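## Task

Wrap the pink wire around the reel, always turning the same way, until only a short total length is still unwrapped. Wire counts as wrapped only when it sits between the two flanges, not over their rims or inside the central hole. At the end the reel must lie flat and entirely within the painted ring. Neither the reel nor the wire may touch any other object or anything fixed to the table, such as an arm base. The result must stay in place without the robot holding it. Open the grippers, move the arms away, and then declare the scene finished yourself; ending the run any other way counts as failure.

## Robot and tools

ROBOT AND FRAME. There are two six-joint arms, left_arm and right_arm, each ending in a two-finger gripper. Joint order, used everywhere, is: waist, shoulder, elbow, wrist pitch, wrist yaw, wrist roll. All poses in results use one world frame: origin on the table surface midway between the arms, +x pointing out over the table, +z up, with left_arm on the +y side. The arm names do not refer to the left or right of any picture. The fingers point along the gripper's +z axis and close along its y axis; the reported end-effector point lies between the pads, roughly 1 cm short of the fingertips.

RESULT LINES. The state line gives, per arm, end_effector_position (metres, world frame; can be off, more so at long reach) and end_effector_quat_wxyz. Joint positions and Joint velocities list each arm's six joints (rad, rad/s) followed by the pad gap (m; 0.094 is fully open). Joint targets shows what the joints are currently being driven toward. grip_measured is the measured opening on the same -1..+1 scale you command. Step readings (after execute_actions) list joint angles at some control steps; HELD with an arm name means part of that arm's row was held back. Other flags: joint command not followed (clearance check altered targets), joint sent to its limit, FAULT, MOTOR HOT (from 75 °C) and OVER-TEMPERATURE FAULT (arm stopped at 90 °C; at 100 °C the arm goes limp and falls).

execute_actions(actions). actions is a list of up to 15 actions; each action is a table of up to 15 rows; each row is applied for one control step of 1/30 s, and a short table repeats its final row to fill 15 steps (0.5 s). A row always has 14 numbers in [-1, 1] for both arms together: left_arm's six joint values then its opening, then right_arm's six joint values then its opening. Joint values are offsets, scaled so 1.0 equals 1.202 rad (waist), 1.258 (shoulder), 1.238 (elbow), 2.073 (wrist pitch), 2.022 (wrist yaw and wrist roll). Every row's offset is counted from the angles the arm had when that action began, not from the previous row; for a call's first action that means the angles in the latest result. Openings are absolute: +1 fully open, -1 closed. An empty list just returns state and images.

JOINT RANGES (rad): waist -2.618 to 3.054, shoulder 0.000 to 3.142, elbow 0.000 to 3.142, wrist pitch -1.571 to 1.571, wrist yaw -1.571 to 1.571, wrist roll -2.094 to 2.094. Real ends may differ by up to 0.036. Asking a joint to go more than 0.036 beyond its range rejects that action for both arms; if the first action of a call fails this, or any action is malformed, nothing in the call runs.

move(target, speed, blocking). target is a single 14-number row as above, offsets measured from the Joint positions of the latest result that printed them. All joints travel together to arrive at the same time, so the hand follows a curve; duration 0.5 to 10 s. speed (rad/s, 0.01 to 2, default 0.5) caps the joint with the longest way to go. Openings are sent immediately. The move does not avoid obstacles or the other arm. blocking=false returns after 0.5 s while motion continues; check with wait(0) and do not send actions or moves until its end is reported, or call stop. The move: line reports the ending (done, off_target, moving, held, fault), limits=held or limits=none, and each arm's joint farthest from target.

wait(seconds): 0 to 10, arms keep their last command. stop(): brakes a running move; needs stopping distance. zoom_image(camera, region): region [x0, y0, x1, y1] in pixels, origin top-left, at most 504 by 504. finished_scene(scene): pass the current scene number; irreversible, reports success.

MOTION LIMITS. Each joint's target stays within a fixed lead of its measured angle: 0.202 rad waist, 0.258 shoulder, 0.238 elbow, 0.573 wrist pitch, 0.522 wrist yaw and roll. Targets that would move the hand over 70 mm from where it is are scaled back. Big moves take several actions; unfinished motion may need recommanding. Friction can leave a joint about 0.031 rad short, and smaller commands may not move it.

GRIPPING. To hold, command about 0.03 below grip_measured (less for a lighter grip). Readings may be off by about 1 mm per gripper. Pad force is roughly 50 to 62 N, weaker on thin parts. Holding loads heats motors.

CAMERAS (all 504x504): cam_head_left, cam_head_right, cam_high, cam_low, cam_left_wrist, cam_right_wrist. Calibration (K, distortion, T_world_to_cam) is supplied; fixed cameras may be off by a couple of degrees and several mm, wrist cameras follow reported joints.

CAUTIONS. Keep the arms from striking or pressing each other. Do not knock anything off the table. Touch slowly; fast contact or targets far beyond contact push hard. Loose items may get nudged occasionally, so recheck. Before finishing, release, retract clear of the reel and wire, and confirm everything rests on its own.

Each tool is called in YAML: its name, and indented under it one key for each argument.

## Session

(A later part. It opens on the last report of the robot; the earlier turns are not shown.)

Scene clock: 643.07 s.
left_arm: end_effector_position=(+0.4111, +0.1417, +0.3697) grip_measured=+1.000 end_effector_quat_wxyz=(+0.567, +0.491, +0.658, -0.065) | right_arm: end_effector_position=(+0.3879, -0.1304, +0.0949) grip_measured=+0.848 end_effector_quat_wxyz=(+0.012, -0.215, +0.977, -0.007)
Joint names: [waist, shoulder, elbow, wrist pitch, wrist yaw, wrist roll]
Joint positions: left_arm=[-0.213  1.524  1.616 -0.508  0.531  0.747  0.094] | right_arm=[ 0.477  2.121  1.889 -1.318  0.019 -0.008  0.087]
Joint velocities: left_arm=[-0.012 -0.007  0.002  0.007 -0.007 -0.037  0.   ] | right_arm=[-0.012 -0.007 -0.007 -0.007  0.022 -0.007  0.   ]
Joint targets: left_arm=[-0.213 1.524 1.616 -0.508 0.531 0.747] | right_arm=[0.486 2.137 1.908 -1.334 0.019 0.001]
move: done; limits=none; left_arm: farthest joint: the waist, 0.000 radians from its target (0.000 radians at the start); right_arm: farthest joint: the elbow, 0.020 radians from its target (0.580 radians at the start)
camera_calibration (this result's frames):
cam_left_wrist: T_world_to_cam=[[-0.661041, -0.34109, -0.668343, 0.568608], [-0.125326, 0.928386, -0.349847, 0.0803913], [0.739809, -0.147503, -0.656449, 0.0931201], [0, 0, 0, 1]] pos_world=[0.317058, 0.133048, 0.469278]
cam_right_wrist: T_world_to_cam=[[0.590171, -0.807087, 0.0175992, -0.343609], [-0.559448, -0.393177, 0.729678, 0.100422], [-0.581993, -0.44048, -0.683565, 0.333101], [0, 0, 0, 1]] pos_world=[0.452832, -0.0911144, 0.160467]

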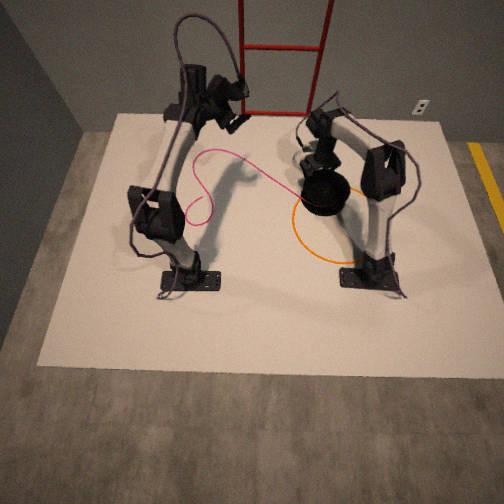

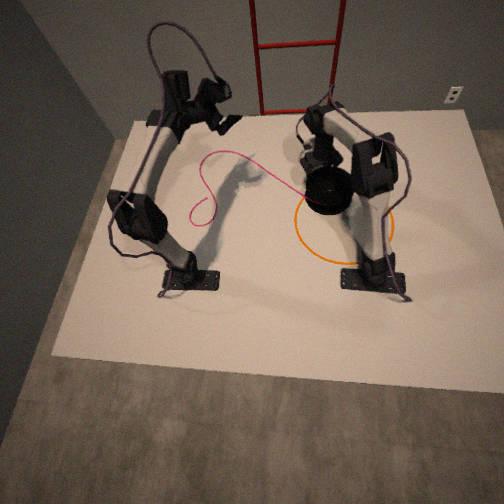

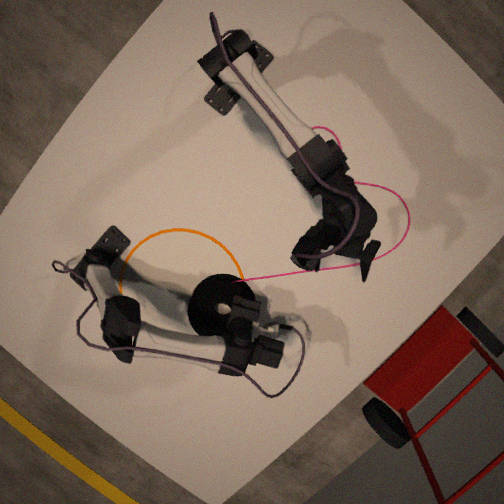

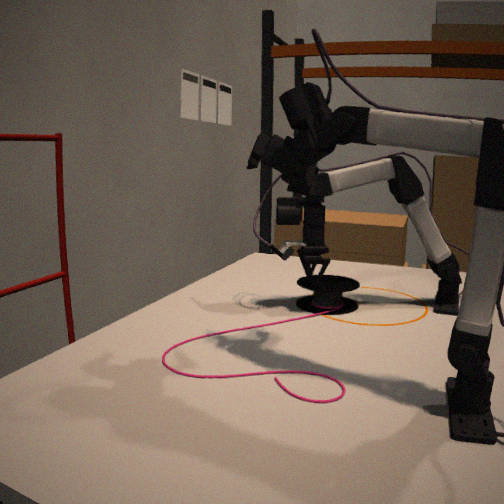

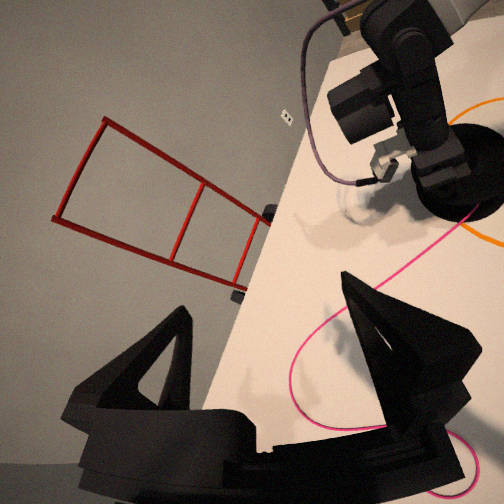

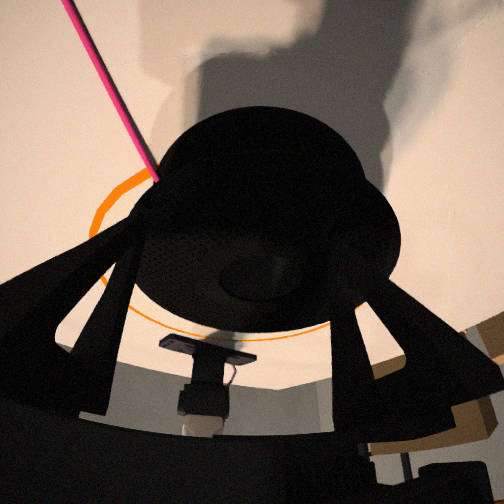

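move:
  target: [0,0,0,0,0,0,1, 0,0,0,0,0,0.592,0.85]
  speed: 1.8

Scene clock: 649.40 s.
left_arm: end_effector_position=(+0.4111, +0.1417, +0.3697) grip_measured=+1.000 end_effector_quat_wxyz=(+0.567, +0.491, +0.658, -0.065) | right_arm: end_effector_position=(+0.3878, -0.1305, +0.0949) grip_measured=+0.848 end_effector_quat_wxyz=(+0.014, +0.369, +0.929, +0.001)
Joint names: [waist, shoulder, elbow, wrist pitch, wrist yaw, wrist roll]
Joint positions: left_arm=[-0.213  1.524  1.616 -0.508  0.531  0.747  0.094] | right_arm=[ 0.477  2.121  1.889 -1.319  0.019  1.181  0.087]
Joint velocities: left_arm=[ 0.012 -0.012 -0.002 -0.007  0.066  0.081  0.   ] | right_arm=[-0.002 -0.012 -0.002  0.022 -0.007 -0.007  0.001]
Joint targets: left_arm=[-0.213 1.524 1.616 -0.508 0.531 0.747] | right_arm=[0.477 2.121 1.889 -1.319 0.019 1.189]
move: done; limits=none; left_arm: farthest joint: the waist, 0.000 radians from its target (0.000 radians at the start); right_arm: farthest joint: the wrist roll, 0.008 radians from its target (1.196 radians at the start)
camera_calibration (this result's frames):
cam_left_wrist: T_world_to_cam=[[-0.661041, -0.34109, -0.668343, 0.568608], [-0.125326, 0.928386, -0.349847, 0.0803913], [0.739809, -0.147503, -0.656449, 0.0931201], [0, 0, 0, 1]] pos_world=[0.317058, 0.133048, 0.469278]
cam_right_wrist: T_world_to_cam=[[-0.528581, -0.848807, -0.0113444, 0.0875297], [-0.591257, 0.358541, 0.722401, 0.211447], [-0.609112, 0.388555, -0.691381, 0.452438], [0, 0, 0, 1]] pos_world=[0.446872, -0.177314, 0.16105]

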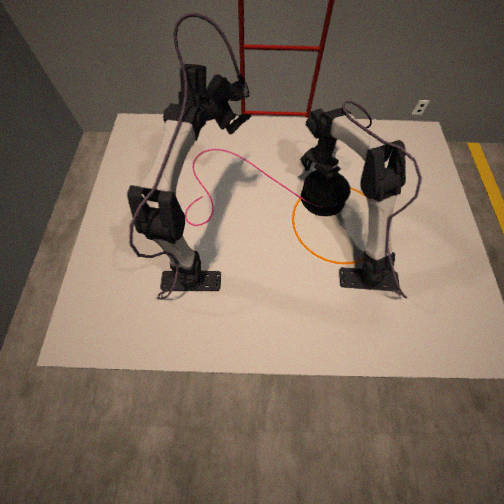

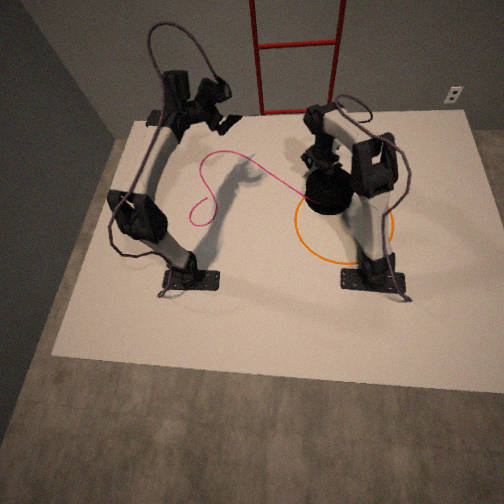

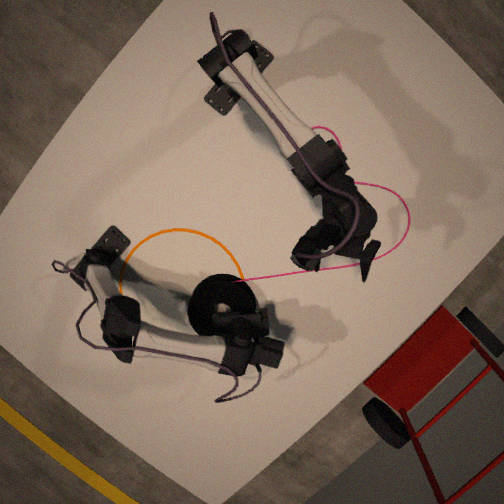

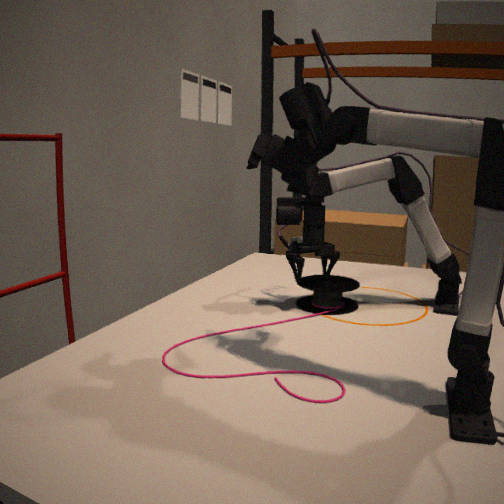

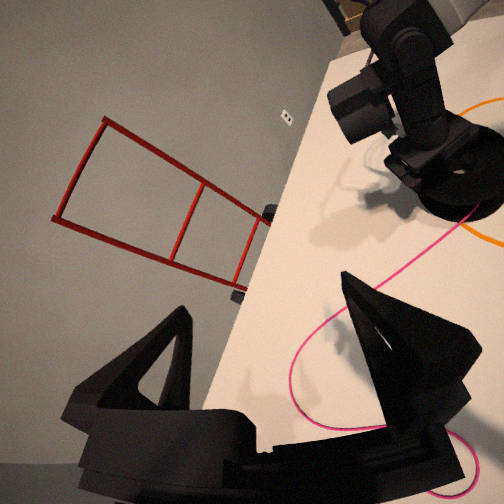

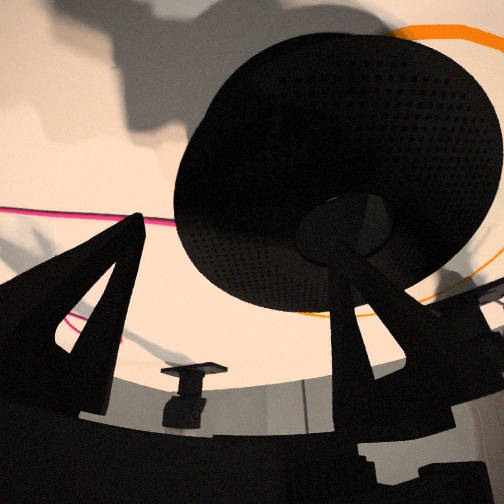

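execute_actions:
  actions:
    - [[0,0,0,0,0,0,1, 0,0.003,-0.014,0.014,0,0,0.85],[0,0,0,0,0,0,1, 0,0.006,-0.029,0.028,0,0,0.85],[0,0,0,0,0,0,1, 0,0.009,-0.043,0.042,0,0,0.85],[0,0,0,0,0,0,1, 0,0.012,-0.058,0.056,0,0,0.85],[0,0,0,0,0,0,1, 0,0.015,-0.072,0.07,0,0,0.85],[0,0,0,0,0,0,1, 0,0.018,-0.087,0.084,0,0,0.85],[0,0,0,0,0,0,1, 0,0.02,-0.101,0.084,0,0,0.85],[0,0,0,0,0,0,1, 0,0.022,-0.116,0.084,0,0,0.85],[0,0,0,0,0,0,1, 0,0.022,-0.130,0.084,0,0,0.85]]
    - [[0,0,0,0,0,0,1, 0,0,0,0.012,0,0,0.7],[0,0,0,0,0,0,1, 0,0,0,0.012,0,0,0.6],[0,0,0,0,0,0,1, 0,0,0,0.012,0,0,0.53],[0,0,0,0,0,0,1, 0,0,0,0.012,0,0,0.48],[0,0,0,0,0,0,1, 0,0,0,0.012,0,0,0.44],[0,0,0,0,0,0,1, 0,0,0,0.012,0,0,0.41],[0,0,0,0,0,0,1, 0,0,0,0.012,0,0,0.38],[0,0,0,0,0,0,1, 0,0,0,0.012,0,0,0.36],[0,0,0,0,0,0,1, 0,0,0,0.012,0,0,0.34],[0,0,0,0,0,0,1, 0,0,0,0.012,0,0,0.325],[0,0,0,0,0,0,1, 0,0,0,0.012,0,0,0.31],[0,0,0,0,0,0,1, 0,0,0,0.012,0,0,0.30]]

Scene clock: 659.10 s.
left_arm: end_effector_position=(+0.4111, +0.1417, +0.3697) grip_measured=+1.000 end_effector_quat_wxyz=(+0.567, +0.491, +0.658, -0.065) | right_arm: end_effector_position=(+0.3860, -0.1314, +0.0493) grip_measured=+0.356 end_effector_quat_wxyz=(+0.009, +0.369, +0.929, -0.005)
Joint names: [waist, shoulder, elbow, wrist pitch, wrist yaw, wrist roll]
Joint positions: left_arm=[-0.213  1.524  1.616 -0.508  0.531  0.747  0.094] | right_arm=[ 0.477  2.141  1.739 -1.163  0.02   1.181  0.064]
Joint velocities: left_arm=[-0.002  0.007  0.012 -0.11  -0.037  0.007  0.   ] | right_arm=[ 0.012  0.007  0.002  0.051 -0.066  0.007 -0.   ]
Joint targets: left_arm=[-0.213 1.524 1.616 -0.508 0.531 0.747] | right_arm=[0.477 2.141 1.739 -1.150 0.019 1.182]
Step readings (joint positions; steps 1 to 15: 1st action; 16 to 30: 2nd action):
0: left_arm=[-0.213 1.524 1.616 -0.508 0.531 0.747] | right_arm=[0.477 2.121 1.889 -1.319 0.019 1.182]
1: left_arm=[-0.213 1.524 1.616 -0.508 0.531 0.747] | right_arm=[0.477 2.121 1.889 -1.318 0.019 1.182]
2: left_arm=[-0.213 1.524 1.616 -0.508 0.531 0.747] | right_arm=[0.477 2.121 1.885 -1.311 0.019 1.182]
4: left_arm=[-0.213 1.524 1.616 -0.508 0.531 0.747] | right_arm=[0.477 2.121 1.866 -1.281 0.019 1.182]
8: left_arm=[-0.213 1.524 1.616 -0.508 0.531 0.747] | right_arm=[0.477 2.122 1.795 -1.209 0.019 1.182]
15: left_arm=[-0.213 1.524 1.616 -0.508 0.531 0.747] | right_arm=[0.477 2.141 1.739 -1.175 0.019 1.182]
16: left_arm=[-0.213 1.524 1.616 -0.508 0.531 0.747] | right_arm=[0.477 2.141 1.739 -1.172 0.019 1.182]
17: left_arm=[-0.213 1.524 1.616 -0.508 0.531 0.747] | right_arm=[0.477 2.141 1.739 -1.170 0.019 1.182]
19: left_arm=[-0.213 1.524 1.616 -0.508 0.531 0.747] | right_arm=[0.477 2.141 1.739 -1.168 0.019 1.182]
23: left_arm=[-0.213 1.524 1.616 -0.508 0.531 0.747] | right_arm=[0.477 2.141 1.739 -1.163 0.019 1.181]
30: Joint positions above
camera_calibration (this result's frames):
cam_left_wrist: T_world_to_cam=[[-0.661041, -0.34109, -0.668343, 0.568608], [-0.125326, 0.928386, -0.349847, 0.0803913], [0.739809, -0.147503, -0.656449, 0.0931201], [0, 0, 0, 1]] pos_world=[0.317058, 0.133048, 0.469278]
cam_right_wrist: T_world_to_cam=[[-0.528979, -0.848635, 0.000495637, 0.0848335], [-0.582281, 0.363378, 0.727259, 0.240578], [-0.617357, 0.384417, -0.686363, 0.422594], [0, 0, 0, 1]] pos_world=[0.445851, -0.17788, 0.115048]

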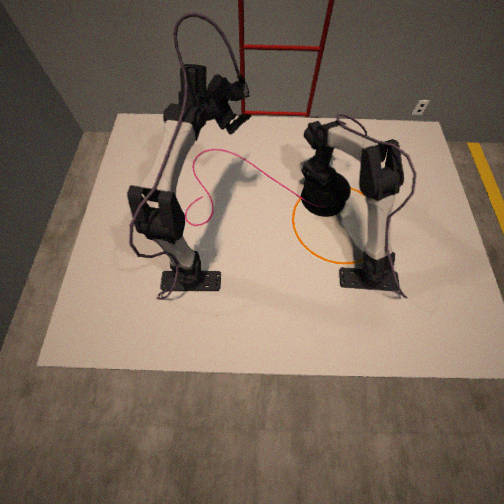

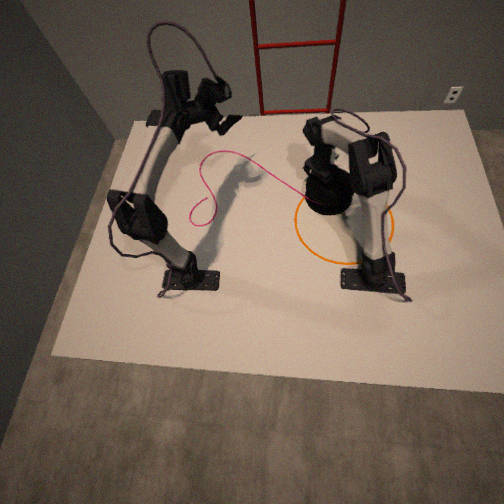

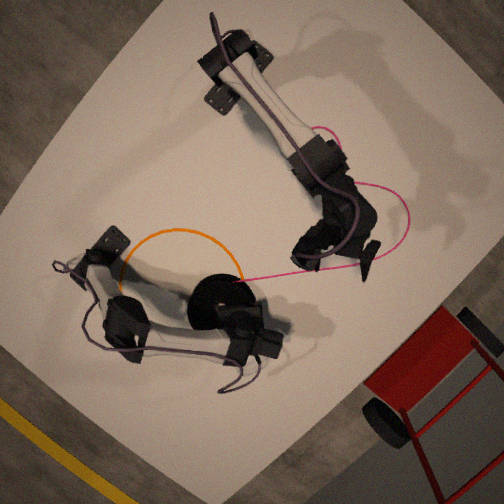

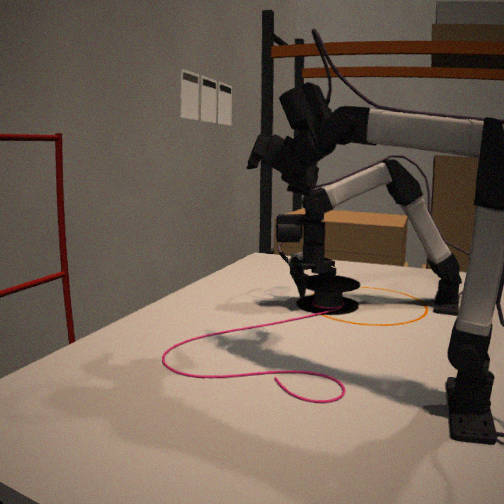

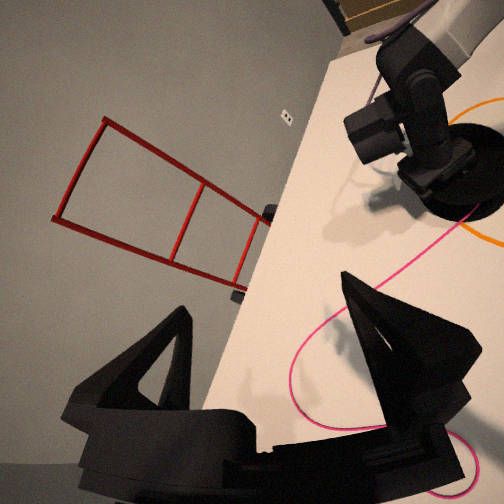

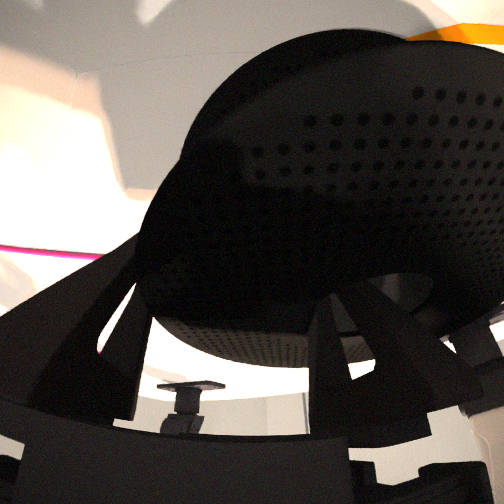

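execute_actions:
  actions:
    - [[0,0,0,0,0,0,1, 0,0,0,0.016,0,0,0.42],[0,0,0,0,0,0,1, 0,0,0,0.016,0,0,0.42],[0,0,0,0,0,0,1, 0,0,0,0.016,0,0,0.42],[0,0,0,0,0,0,1, 0,0,0,0.016,0,0,0.42],[0,0,0,0,0,0,1, 0,0,0,0.016,0,0,0.42],[0,0,0,0,0,0,1, 0,0,0,0.016,0,0,0.42],[0,0,0,0,0,0,1, 0,0,0,0.016,0,0,0.42],[0,0,0,0,0,0,1, 0,0,0,0.016,0,0,0.39],[0,0,0,0,0,0,1, 0,0,0,0.016,0,0,0.365],[0,0,0,0,0,0,1, 0,0,0,0.016,0,0,0.345],[0,0,0,0,0,0,1, 0,0,0,0.016,0,0,0.33],[0,0,0,0,0,0,1, 0,0,0,0.016,0,0,0.315]]
    - [[0,0,0,0,0,0,1, 0,0,0,0,0,-0.015,0.315],[0,0,0,0,0,0,1, 0,0,0,0,0,-0.035,0.315],[0,0,0,0,0,0,1, 0,0,0,0,0,-0.06,0.315],[0,0,0,0,0,0,1, 0,0,0,0,0,-0.09,0.315],[0,0,0,0,0,0,1, 0,0,0,0,0,-0.12,0.315],[0,0,0,0,0,0,1, 0,0,0,0,0,-0.15,0.315],[0,0,0,0,0,0,1, 0,0,0,0,0,-0.18,0.315],[0,0,0,0,0,0,1, 0,0,0,0,0,-0.21,0.315],[0,0,0,0,0,0,1, 0,0,0,0,0,-0.24,0.315],[0,0,0,0,0,0,1, 0,0,0,0,0,-0.27,0.315],[0,0,0,0,0,0,1, 0,0,0,0,0,-0.30,0.315],[0,0,0,0,0,0,1, 0,0,0,0,0,-0.33,0.315],[0,0,0,0,0,0,1, 0,0,0,0,0,-0.36,0.315],[0,0,0,0,0,0,1, 0,0,0,0,0,-0.39,0.315],[0,0,0,0,0,0,1, 0,0,0,0,0,-0.42,0.315]]
    - [[0,0,0,0,0,0,1, 0,0,0,0,0,-0.16,0.315],[0,0,0,0,0,0,1, 0,0,0,0,0,-0.19,0.315],[0,0,0,0,0,0,1, 0,0,0,0,0,-0.22,0.315],[0,0,0,0,0,0,1, 0,0,0,0,0,-0.25,0.315],[0,0,0,0,0,0,1, 0,0,0,0,0,-0.28,0.315],[0,0,0,0,0,0,1, 0,0,0,0,0,-0.31,0.315],[0,0,0,0,0,0,1, 0,0,0,0,0,-0.34,0.315],[0,0,0,0,0,0,1, 0,0,0,0,0,-0.37,0.315],[0,0,0,0,0,0,1, 0,0,0,0,0,-0.40,0.315],[0,0,0,0,0,0,1, 0,0,0,0,0,-0.43,0.315],[0,0,0,0,0,0,1, 0,0,0,0,0,-0.46,0.315],[0,0,0,0,0,0,1, 0,0,0,0,0,-0.49,0.315],[0,0,0,0,0,0,1, 0,0,0,0,0,-0.52,0.315],[0,0,0,0,0,0,1, 0,0,0,0,0,-0.55,0.315],[0,0,0,0,0,0,1, 0,0,0,0,0,-0.58,0.315]]
    - [[0,0,0,0,0,0,1, 0,0,0,0,0,-0.16,0.315],[0,0,0,0,0,0,1, 0,0,0,0,0,-0.19,0.315],[0,0,0,0,0,0,1, 0,0,0,0,0,-0.22,0.315],[0,0,0,0,0,0,1, 0,0,0,0,0,-0.25,0.315],[0,0,0,0,0,0,1, 0,0,0,0,0,-0.28,0.315],[0,0,0,0,0,0,1, 0,0,0,0,0,-0.31,0.315],[0,0,0,0,0,0,1, 0,0,0,0,0,-0.34,0.315],[0,0,0,0,0,0,1, 0,0,0,0,0,-0.37,0.315],[0,0,0,0,0,0,1, 0,0,0,0,0,-0.40,0.315],[0,0,0,0,0,0,1, 0,0,0,0,0,-0.43,0.315],[0,0,0,0,0,0,1, 0,0,0,0,0,-0.46,0.315],[0,0,0,0,0,0,1, 0,0,0,0,0,-0.49,0.315],[0,0,0,0,0,0,1, 0,0,0,0,0,-0.52,0.315],[0,0,0,0,0,0,1, 0,0,0,0,0,-0.55,0.315],[0,0,0,0,0,0,1, 0,0,0,0,0,-0.58,0.315]]
    - [[0,0,0,0,0,0,1, 0,0,0,0,0,-0.16,0.315],[0,0,0,0,0,0,1, 0,0,0,0,0,-0.19,0.315],[0,0,0,0,0,0,1, 0,0,0,0,0,-0.22,0.315],[0,0,0,0,0,0,1, 0,0,0,0,0,-0.25,0.315],[0,0,0,0,0,0,1, 0,0,0,0,0,-0.28,0.315],[0,0,0,0,0,0,1, 0,0,0,0,0,-0.31,0.315],[0,0,0,0,0,0,1, 0,0,0,0,0,-0.335,0.315],[0,0,0,0,0,0,1, 0,0,0,0,0,-0.355,0.315],[0,0,0,0,0,0,1, 0,0,0,0,0,-0.37,0.315]]

zoom_image:
  camera: "cam_low"
  region: [230, 250, 350, 340]

Scene clock: 680.43 s.
left_arm: end_effector_position=(+0.4111, +0.1417, +0.3697) grip_measured=+1.000 end_effector_quat_wxyz=(+0.567, +0.491, +0.658, -0.065) | right_arm: end_effector_position=(+0.3945, -0.1283, +0.0495) grip_measured=+0.357 end_effector_quat_wxyz=(-0.008, +0.917, -0.397, +0.023)
Joint names: [waist, shoulder, elbow, wrist pitch, wrist yaw, wrist roll]
Joint positions: left_arm=[-0.213  1.524  1.616 -0.508  0.531  0.747  0.094] | right_arm=[ 0.477  2.141  1.739 -1.126  0.024 -1.899  0.064]
Joint velocities: left_arm=[-0.002 -0.002  0.002 -0.066 -0.051  0.022  0.   ] | right_arm=[ 0.012  0.002  0.002  0.007 -0.022 -0.344 -0.   ]
Joint targets: left_arm=[-0.213 1.524 1.616 -0.508 0.531 0.747] | right_arm=[0.477 2.141 1.739 -1.136 0.036 -1.968]
Step readings (joint positions; steps 1 to 15: 1st action; 16 to 30: 2nd action; 31 to 45: 3rd action; 46 to 60: 4th action; 61 to 75: 5th action):
0: left_arm=[-0.213 1.524 1.616 -0.508 0.531 0.747] | right_arm=[0.477 2.141 1.739 -1.163 0.020 1.181]
1: left_arm=[-0.213 1.524 1.616 -0.508 0.531 0.747] | right_arm=[0.477 2.141 1.739 -1.162 0.020 1.181]
2: left_arm=[-0.213 1.524 1.616 -0.508 0.531 0.747] | right_arm=[0.477 2.141 1.739 -1.162 0.020 1.181]
4: left_arm=[-0.213 1.524 1.616 -0.508 0.531 0.747] | right_arm=[0.477 2.141 1.739 -1.161 0.020 1.181]
8: left_arm=[-0.213 1.524 1.616 -0.508 0.531 0.747] | right_arm=[0.477 2.141 1.739 -1.159 0.020 1.181]
15: left_arm=[-0.213 1.524 1.616 -0.508 0.531 0.747] | right_arm=[0.477 2.141 1.739 -1.159 0.020 1.181]
16: left_arm=[-0.213 1.524 1.616 -0.508 0.531 0.747] | right_arm=[0.477 2.141 1.739 -1.160 0.020 1.179]
17: left_arm=[-0.213 1.524 1.616 -0.508 0.531 0.747] | right_arm=[0.477 2.141 1.739 -1.160 0.020 1.170]
19: left_arm=[-0.213 1.524 1.616 -0.508 0.531 0.747] | right_arm=[0.477 2.141 1.739 -1.161 0.020 1.128]
23: left_arm=[-0.213 1.524 1.616 -0.508 0.531 0.747] | right_arm=[0.477 2.141 1.739 -1.161 0.022 0.968]
30: left_arm=[-0.213 1.524 1.616 -0.508 0.531 0.747] | right_arm=[0.477 2.141 1.739 -1.161 0.026 0.588]
31: left_arm=[-0.213 1.524 1.616 -0.508 0.531 0.747] | right_arm=[0.477 2.141 1.739 -1.161 0.027 0.528]
32: left_arm=[-0.213 1.524 1.616 -0.508 0.531 0.747] | right_arm=[0.477 2.141 1.739 -1.161 0.028 0.469]
34: left_arm=[-0.213 1.524 1.616 -0.508 0.531 0.747] | right_arm=[0.477 2.141 1.739 -1.161 0.030 0.348]
38: left_arm=[-0.213 1.524 1.616 -0.508 0.531 0.747] | right_arm=[0.477 2.141 1.739 -1.160 0.033 0.106]
45: left_arm=[-0.213 1.524 1.616 -0.508 0.531 0.747] | right_arm=[0.477 2.141 1.739 -1.154 0.036 -0.316]
46: left_arm=[-0.213 1.524 1.616 -0.508 0.531 0.747] | right_arm=[0.477 2.141 1.739 -1.152 0.037 -0.376]
47: left_arm=[-0.213 1.524 1.616 -0.508 0.531 0.747] | right_arm=[0.477 2.141 1.739 -1.151 0.037 -0.436]
49: left_arm=[-0.213 1.524 1.616 -0.508 0.531 0.747] | right_arm=[0.477 2.141 1.739 -1.147 0.037 -0.555]
53: left_arm=[-0.213 1.524 1.616 -0.508 0.531 0.747] | right_arm=[0.477 2.141 1.739 -1.143 0.037 -0.797]
60: left_arm=[-0.213 1.524 1.616 -0.508 0.531 0.747] | right_arm=[0.477 2.141 1.739 -1.136 0.036 -1.220]
61: left_arm=[-0.213 1.524 1.616 -0.508 0.531 0.747] | right_arm=[0.477 2.141 1.739 -1.134 0.035 -1.279]
62: left_arm=[-0.213 1.524 1.616 -0.508 0.531 0.747] | right_arm=[0.477 2.141 1.739 -1.132 0.034 -1.339]
64: left_arm=[-0.213 1.524 1.616 -0.508 0.531 0.747] | right_arm=[0.477 2.141 1.739 -1.130 0.033 -1.459]
68: left_arm=[-0.213 1.524 1.616 -0.508 0.531 0.747] | right_arm=[0.477 2.141 1.739 -1.127 0.028 -1.694]
75: Joint positions above
camera_calibration (this result's frames):
cam_left_wrist: T_world_to_cam=[[-0.661041, -0.34109, -0.668343, 0.568608], [-0.125326, 0.928386, -0.349847, 0.0803913], [0.739809, -0.147503, -0.656449, 0.0931201], [0, 0, 0, 1]] pos_world=[0.317058, 0.133048, 0.469278]
cam_right_wrist: T_world_to_cam=[[0.579896, 0.814434, 0.0204386, -0.133087], [0.512015, -0.383851, 0.768439, -0.285394], [0.633689, -0.43515, -0.639596, -0.174204], [0, 0, 0, 1]] pos_world=[0.333694, -0.0769627, 0.110608]

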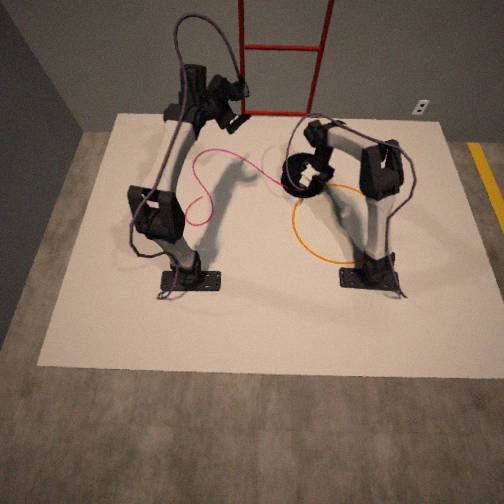

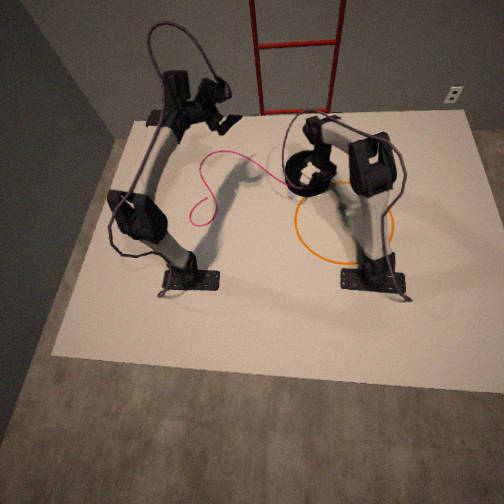

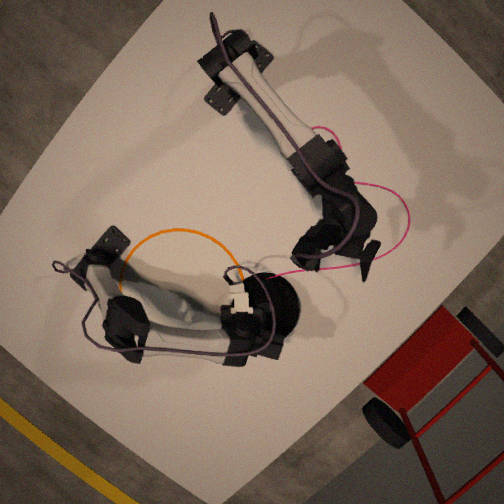

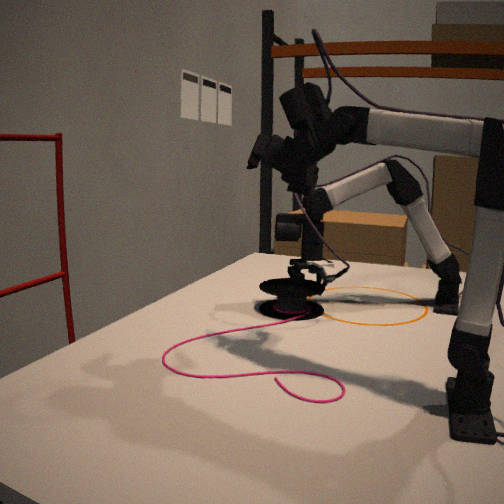

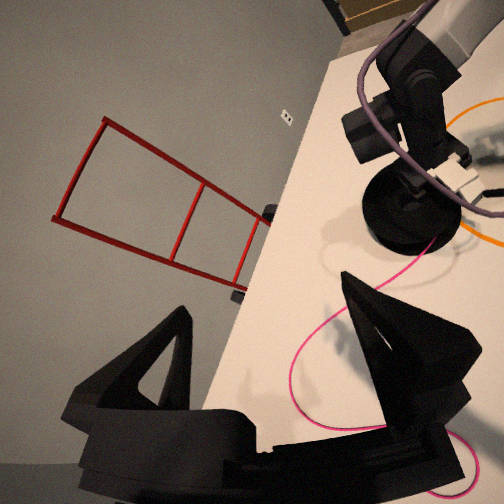

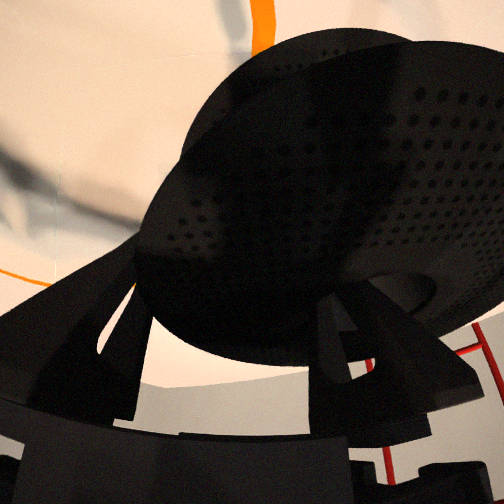

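Region (230, 250, 350, 340) of cam_low's 504x504 image, scaled by 4.200, with more detail than that image has; it fills the top 378 rows of this view, and the rest is white.

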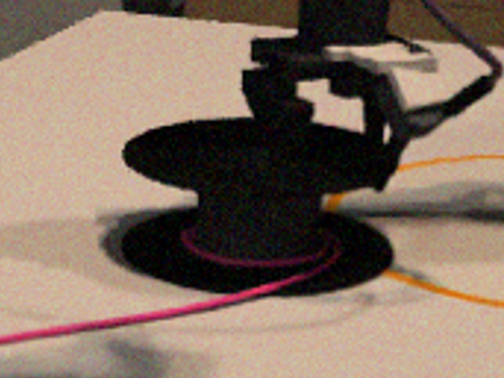

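execute_actions:
  actions:
    - [[0,0,0,0,0,0,1, 0,0,0,0,0,-0.03,0.5],[0,0,0,0,0,0,1, 0,0,0,0,0,-0.03,0.7],[0,0,0,0,0,0,1, 0,-0.003,0.016,-0.016,0,-0.03,0.85],[0,0,0,0,0,0,1, 0,-0.006,0.033,-0.033,0,-0.03,0.85],[0,0,0,0,0,0,1, 0,-0.009,0.049,-0.049,0,-0.03,0.85],[0,0,0,0,0,0,1, 0,-0.012,0.066,-0.065,0,-0.03,0.85],[0,0,0,0,0,0,1, 0,-0.015,0.082,-0.082,0,-0.03,0.85],[0,0,0,0,0,0,1, 0,-0.018,0.098,-0.098,0,-0.03,0.85],[0,0,0,0,0,0,1, 0,-0.021,0.115,-0.098,0,-0.03,0.85],[0,0,0,0,0,0,1, 0,-0.024,0.131,-0.098,0,-0.03,0.85]]
    - [[0,0,0,0,0,0,1, 0,0,0,-0.018,0,0.02,0.85],[0,0,0,0,0,0,1, 0,0,0,-0.018,0,0.05,0.85],[0,0,0,0,0,0,1, 0,0,0,-0.018,0,0.09,0.85],[0,0,0,0,0,0,1, 0,0,0,-0.018,0,0.13,0.85],[0,0,0,0,0,0,1, 0,0,0,-0.018,0,0.17,0.85],[0,0,0,0,0,0,1, 0,0,0,-0.018,0,0.21,0.85],[0,0,0,0,0,0,1, 0,0,0,-0.018,0,0.25,0.85],[0,0,0,0,0,0,1, 0,0,0,-0.018,0,0.29,0.85],[0,0,0,0,0,0,1, 0,0,0,-0.018,0,0.33,0.85],[0,0,0,0,0,0,1, 0,0,0,-0.018,0,0.37,0.85],[0,0,0,0,0,0,1, 0,0,0,-0.018,0,0.41,0.85],[0,0,0,0,0,0,1, 0,0,0,-0.018,0,0.45,0.85],[0,0,0,0,0,0,1, 0,0,0,-0.018,0,0.49,0.85],[0,0,0,0,0,0,1, 0,0,0,-0.018,0,0.53,0.85],[0,0,0,0,0,0,1, 0,0,0,-0.018,0,0.57,0.85]]
    - [[0,0,0,0,0,0,1, 0,0,0,0,0,0.20,0.85],[0,0,0,0,0,0,1, 0,0,0,0,0,0.24,0.85],[0,0,0,0,0,0,1, 0,0,0,0,0,0.28,0.85],[0,0,0,0,0,0,1, 0,0,0,0,0,0.32,0.85],[0,0,0,0,0,0,1, 0,0,0,0,0,0.36,0.85],[0,0,0,0,0,0,1, 0,0,0,0,0,0.40,0.85],[0,0,0,0,0,0,1, 0,0,0,0,0,0.44,0.85],[0,0,0,0,0,0,1, 0,0,0,0,0,0.48,0.85],[0,0,0,0,0,0,1, 0,0,0,0,0,0.52,0.85],[0,0,0,0,0,0,1, 0,0,0,0,0,0.56,0.85],[0,0,0,0,0,0,1, 0,0,0,0,0,0.60,0.85],[0,0,0,0,0,0,1, 0,0,0,0,0,0.64,0.85],[0,0,0,0,0,0,1, 0,0,0,0,0,0.68,0.85],[0,0,0,0,0,0,1, 0,0,0,0,0,0.72,0.85],[0,0,0,0,0,0,1, 0,0,0,0,0,0.76,0.85]]
    - [[0,0,0,0,0,0,1, 0,0,0,0,0,0.20,0.85],[0,0,0,0,0,0,1, 0,0,0,0,0,0.24,0.85],[0,0,0,0,0,0,1, 0,0,0,0,0,0.28,0.85],[0,0,0,0,0,0,1, 0,0,0,0,0,0.32,0.85],[0,0,0,0,0,0,1, 0,0,0,0,0,0.36,0.85],[0,0,0,0,0,0,1, 0,0,0,0,0,0.40,0.85],[0,0,0,0,0,0,1, 0,0,0,0,0,0.44,0.85],[0,0,0,0,0,0,1, 0,0,0,0,0,0.48,0.85],[0,0,0,0,0,0,1, 0,0,0,0,0,0.51,0.85],[0,0,0,0,0,0,1, 0,0,0,0,0,0.535,0.85],[0,0,0,0,0,0,1, 0,0,0,0,0,0.55,0.85]]

Scene clock: 703.40 s.
left_arm: end_effector_position=(+0.4111, +0.1417, +0.3697) grip_measured=+1.000 end_effector_quat_wxyz=(+0.567, +0.491, +0.658, -0.065) | right_arm: end_effector_position=(+0.3894, -0.1304, +0.0952) grip_measured=+0.848 end_effector_quat_wxyz=(+0.018, +0.312, +0.950, +0.001)
Joint names: [waist, shoulder, elbow, wrist pitch, wrist yaw, wrist roll]
Joint positions: left_arm=[-0.213  1.524  1.616 -0.508  0.531  0.747  0.094] | right_arm=[ 0.477  2.12   1.889 -1.313  0.023  1.059  0.087]
Joint velocities: left_arm=[-0.012 -0.007 -0.002 -0.037 -0.022 -0.051  0.   ] | right_arm=[ 0.002  0.002 -0.007 -0.037  0.022  0.652 -0.   ]
Joint targets: left_arm=[-0.213 1.524 1.616 -0.508 0.531 0.747] | right_arm=[0.477 2.120 1.889 -1.313 0.023 1.173]
Step readings (joint positions; steps 1 to 15: 1st action; 16 to 30: 2nd action; 31 to 45: 3rd action; 46 to 60: 4th action):
0: left_arm=[-0.213 1.524 1.616 -0.508 0.531 0.747] | right_arm=[0.477 2.141 1.739 -1.125 0.023 -1.952]
1: left_arm=[-0.213 1.524 1.616 -0.508 0.531 0.747] | right_arm=[0.477 2.141 1.739 -1.125 0.023 -1.952]
2: left_arm=[-0.213 1.524 1.616 -0.508 0.531 0.747] | right_arm=[0.477 2.141 1.739 -1.125 0.023 -1.952]
4: left_arm=[-0.213 1.524 1.616 -0.508 0.531 0.747] | right_arm=[0.477 2.141 1.744 -1.136 0.023 -1.952]
8: left_arm=[-0.213 1.524 1.616 -0.508 0.531 0.747] | right_arm=[0.477 2.141 1.805 -1.217 0.023 -1.952]
15: left_arm=[-0.213 1.524 1.616 -0.508 0.531 0.747] | right_arm=[0.477 2.120 1.888 -1.290 0.023 -1.952]
16: left_arm=[-0.213 1.524 1.616 -0.508 0.531 0.747] | right_arm=[0.477 2.120 1.889 -1.294 0.023 -1.947]
17: left_arm=[-0.213 1.524 1.616 -0.508 0.531 0.747] | right_arm=[0.477 2.120 1.889 -1.298 0.023 -1.932]
19: left_arm=[-0.213 1.524 1.616 -0.508 0.531 0.747] | right_arm=[0.477 2.120 1.889 -1.305 0.023 -1.866]
23: left_arm=[-0.213 1.524 1.616 -0.508 0.531 0.747] | right_arm=[0.477 2.120 1.889 -1.310 0.023 -1.643]
30: left_arm=[-0.213 1.524 1.616 -0.508 0.531 0.747] | right_arm=[0.477 2.120 1.889 -1.313 0.023 -1.131]
31: left_arm=[-0.213 1.524 1.616 -0.508 0.531 0.747] | right_arm=[0.477 2.120 1.889 -1.313 0.023 -1.054]
32: left_arm=[-0.213 1.524 1.616 -0.508 0.531 0.747] | right_arm=[0.477 2.120 1.889 -1.313 0.023 -0.977]
34: left_arm=[-0.213 1.524 1.616 -0.508 0.531 0.747] | right_arm=[0.477 2.120 1.889 -1.313 0.023 -0.820]
38: left_arm=[-0.213 1.524 1.616 -0.508 0.531 0.747] | right_arm=[0.477 2.120 1.889 -1.313 0.023 -0.502]
45: left_arm=[-0.213 1.524 1.616 -0.508 0.531 0.747] | right_arm=[0.477 2.120 1.889 -1.313 0.023 0.061]
46: left_arm=[-0.213 1.524 1.616 -0.508 0.531 0.747] | right_arm=[0.477 2.120 1.889 -1.313 0.023 0.139]
47: left_arm=[-0.213 1.524 1.616 -0.508 0.531 0.747] | right_arm=[0.477 2.120 1.889 -1.313 0.023 0.216]
49: left_arm=[-0.213 1.524 1.616 -0.508 0.531 0.747] | right_arm=[0.477 2.120 1.889 -1.313 0.023 0.372]
53: left_arm=[-0.213 1.524 1.616 -0.508 0.531 0.747] | right_arm=[0.477 2.120 1.889 -1.313 0.023 0.690]
60: Joint positions above
camera_calibration (this result's frames):
cam_left_wrist: T_world_to_cam=[[-0.661041, -0.34109, -0.668343, 0.568608], [-0.125326, 0.928386, -0.349847, 0.0803913], [0.739809, -0.147503, -0.656449, 0.0931201], [0, 0, 0, 1]] pos_world=[0.317058, 0.133048, 0.469278]
cam_right_wrist: T_world_to_cam=[[-0.421348, -0.906836, -0.0107436, 0.0390452], [-0.635467, 0.286767, 0.716901, 0.220538], [-0.64703, 0.308892, -0.697093, 0.458595], [0, 0, 0, 1]] pos_world=[0.453321, -0.169491, 0.161999]

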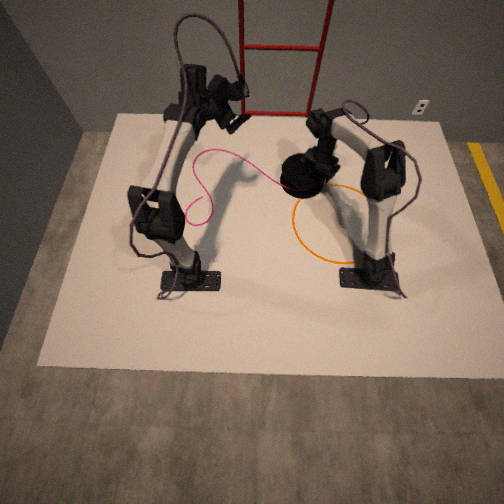

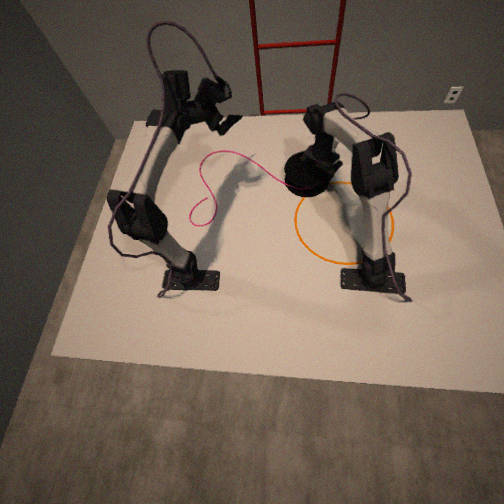

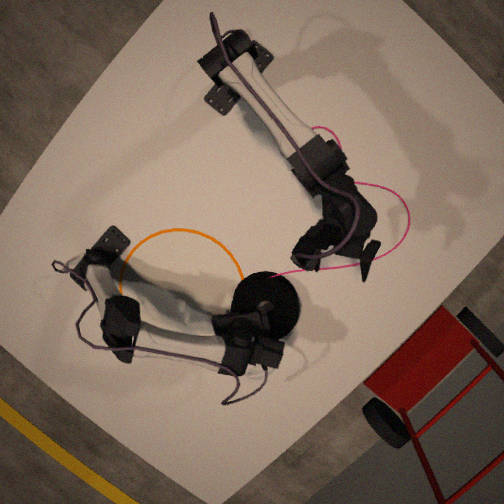

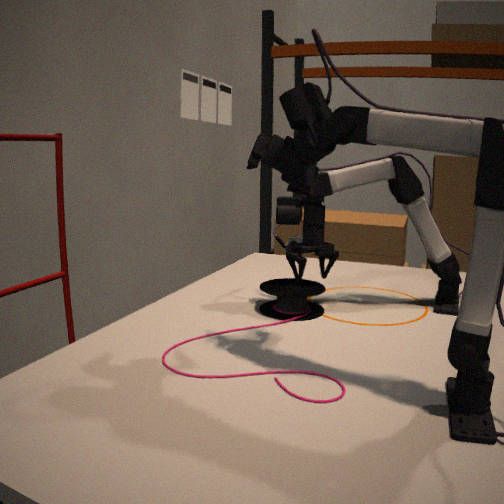

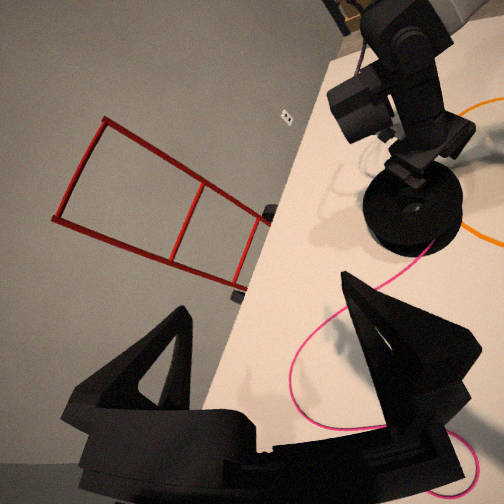

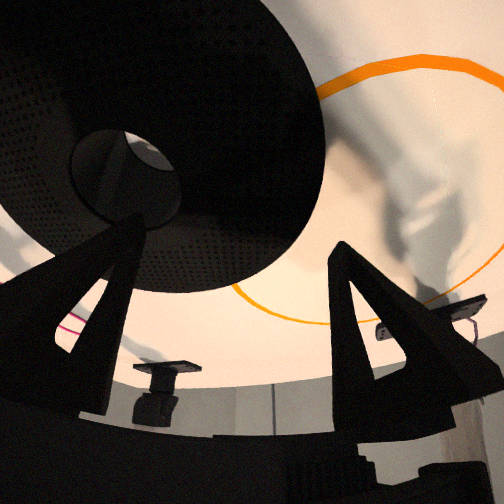

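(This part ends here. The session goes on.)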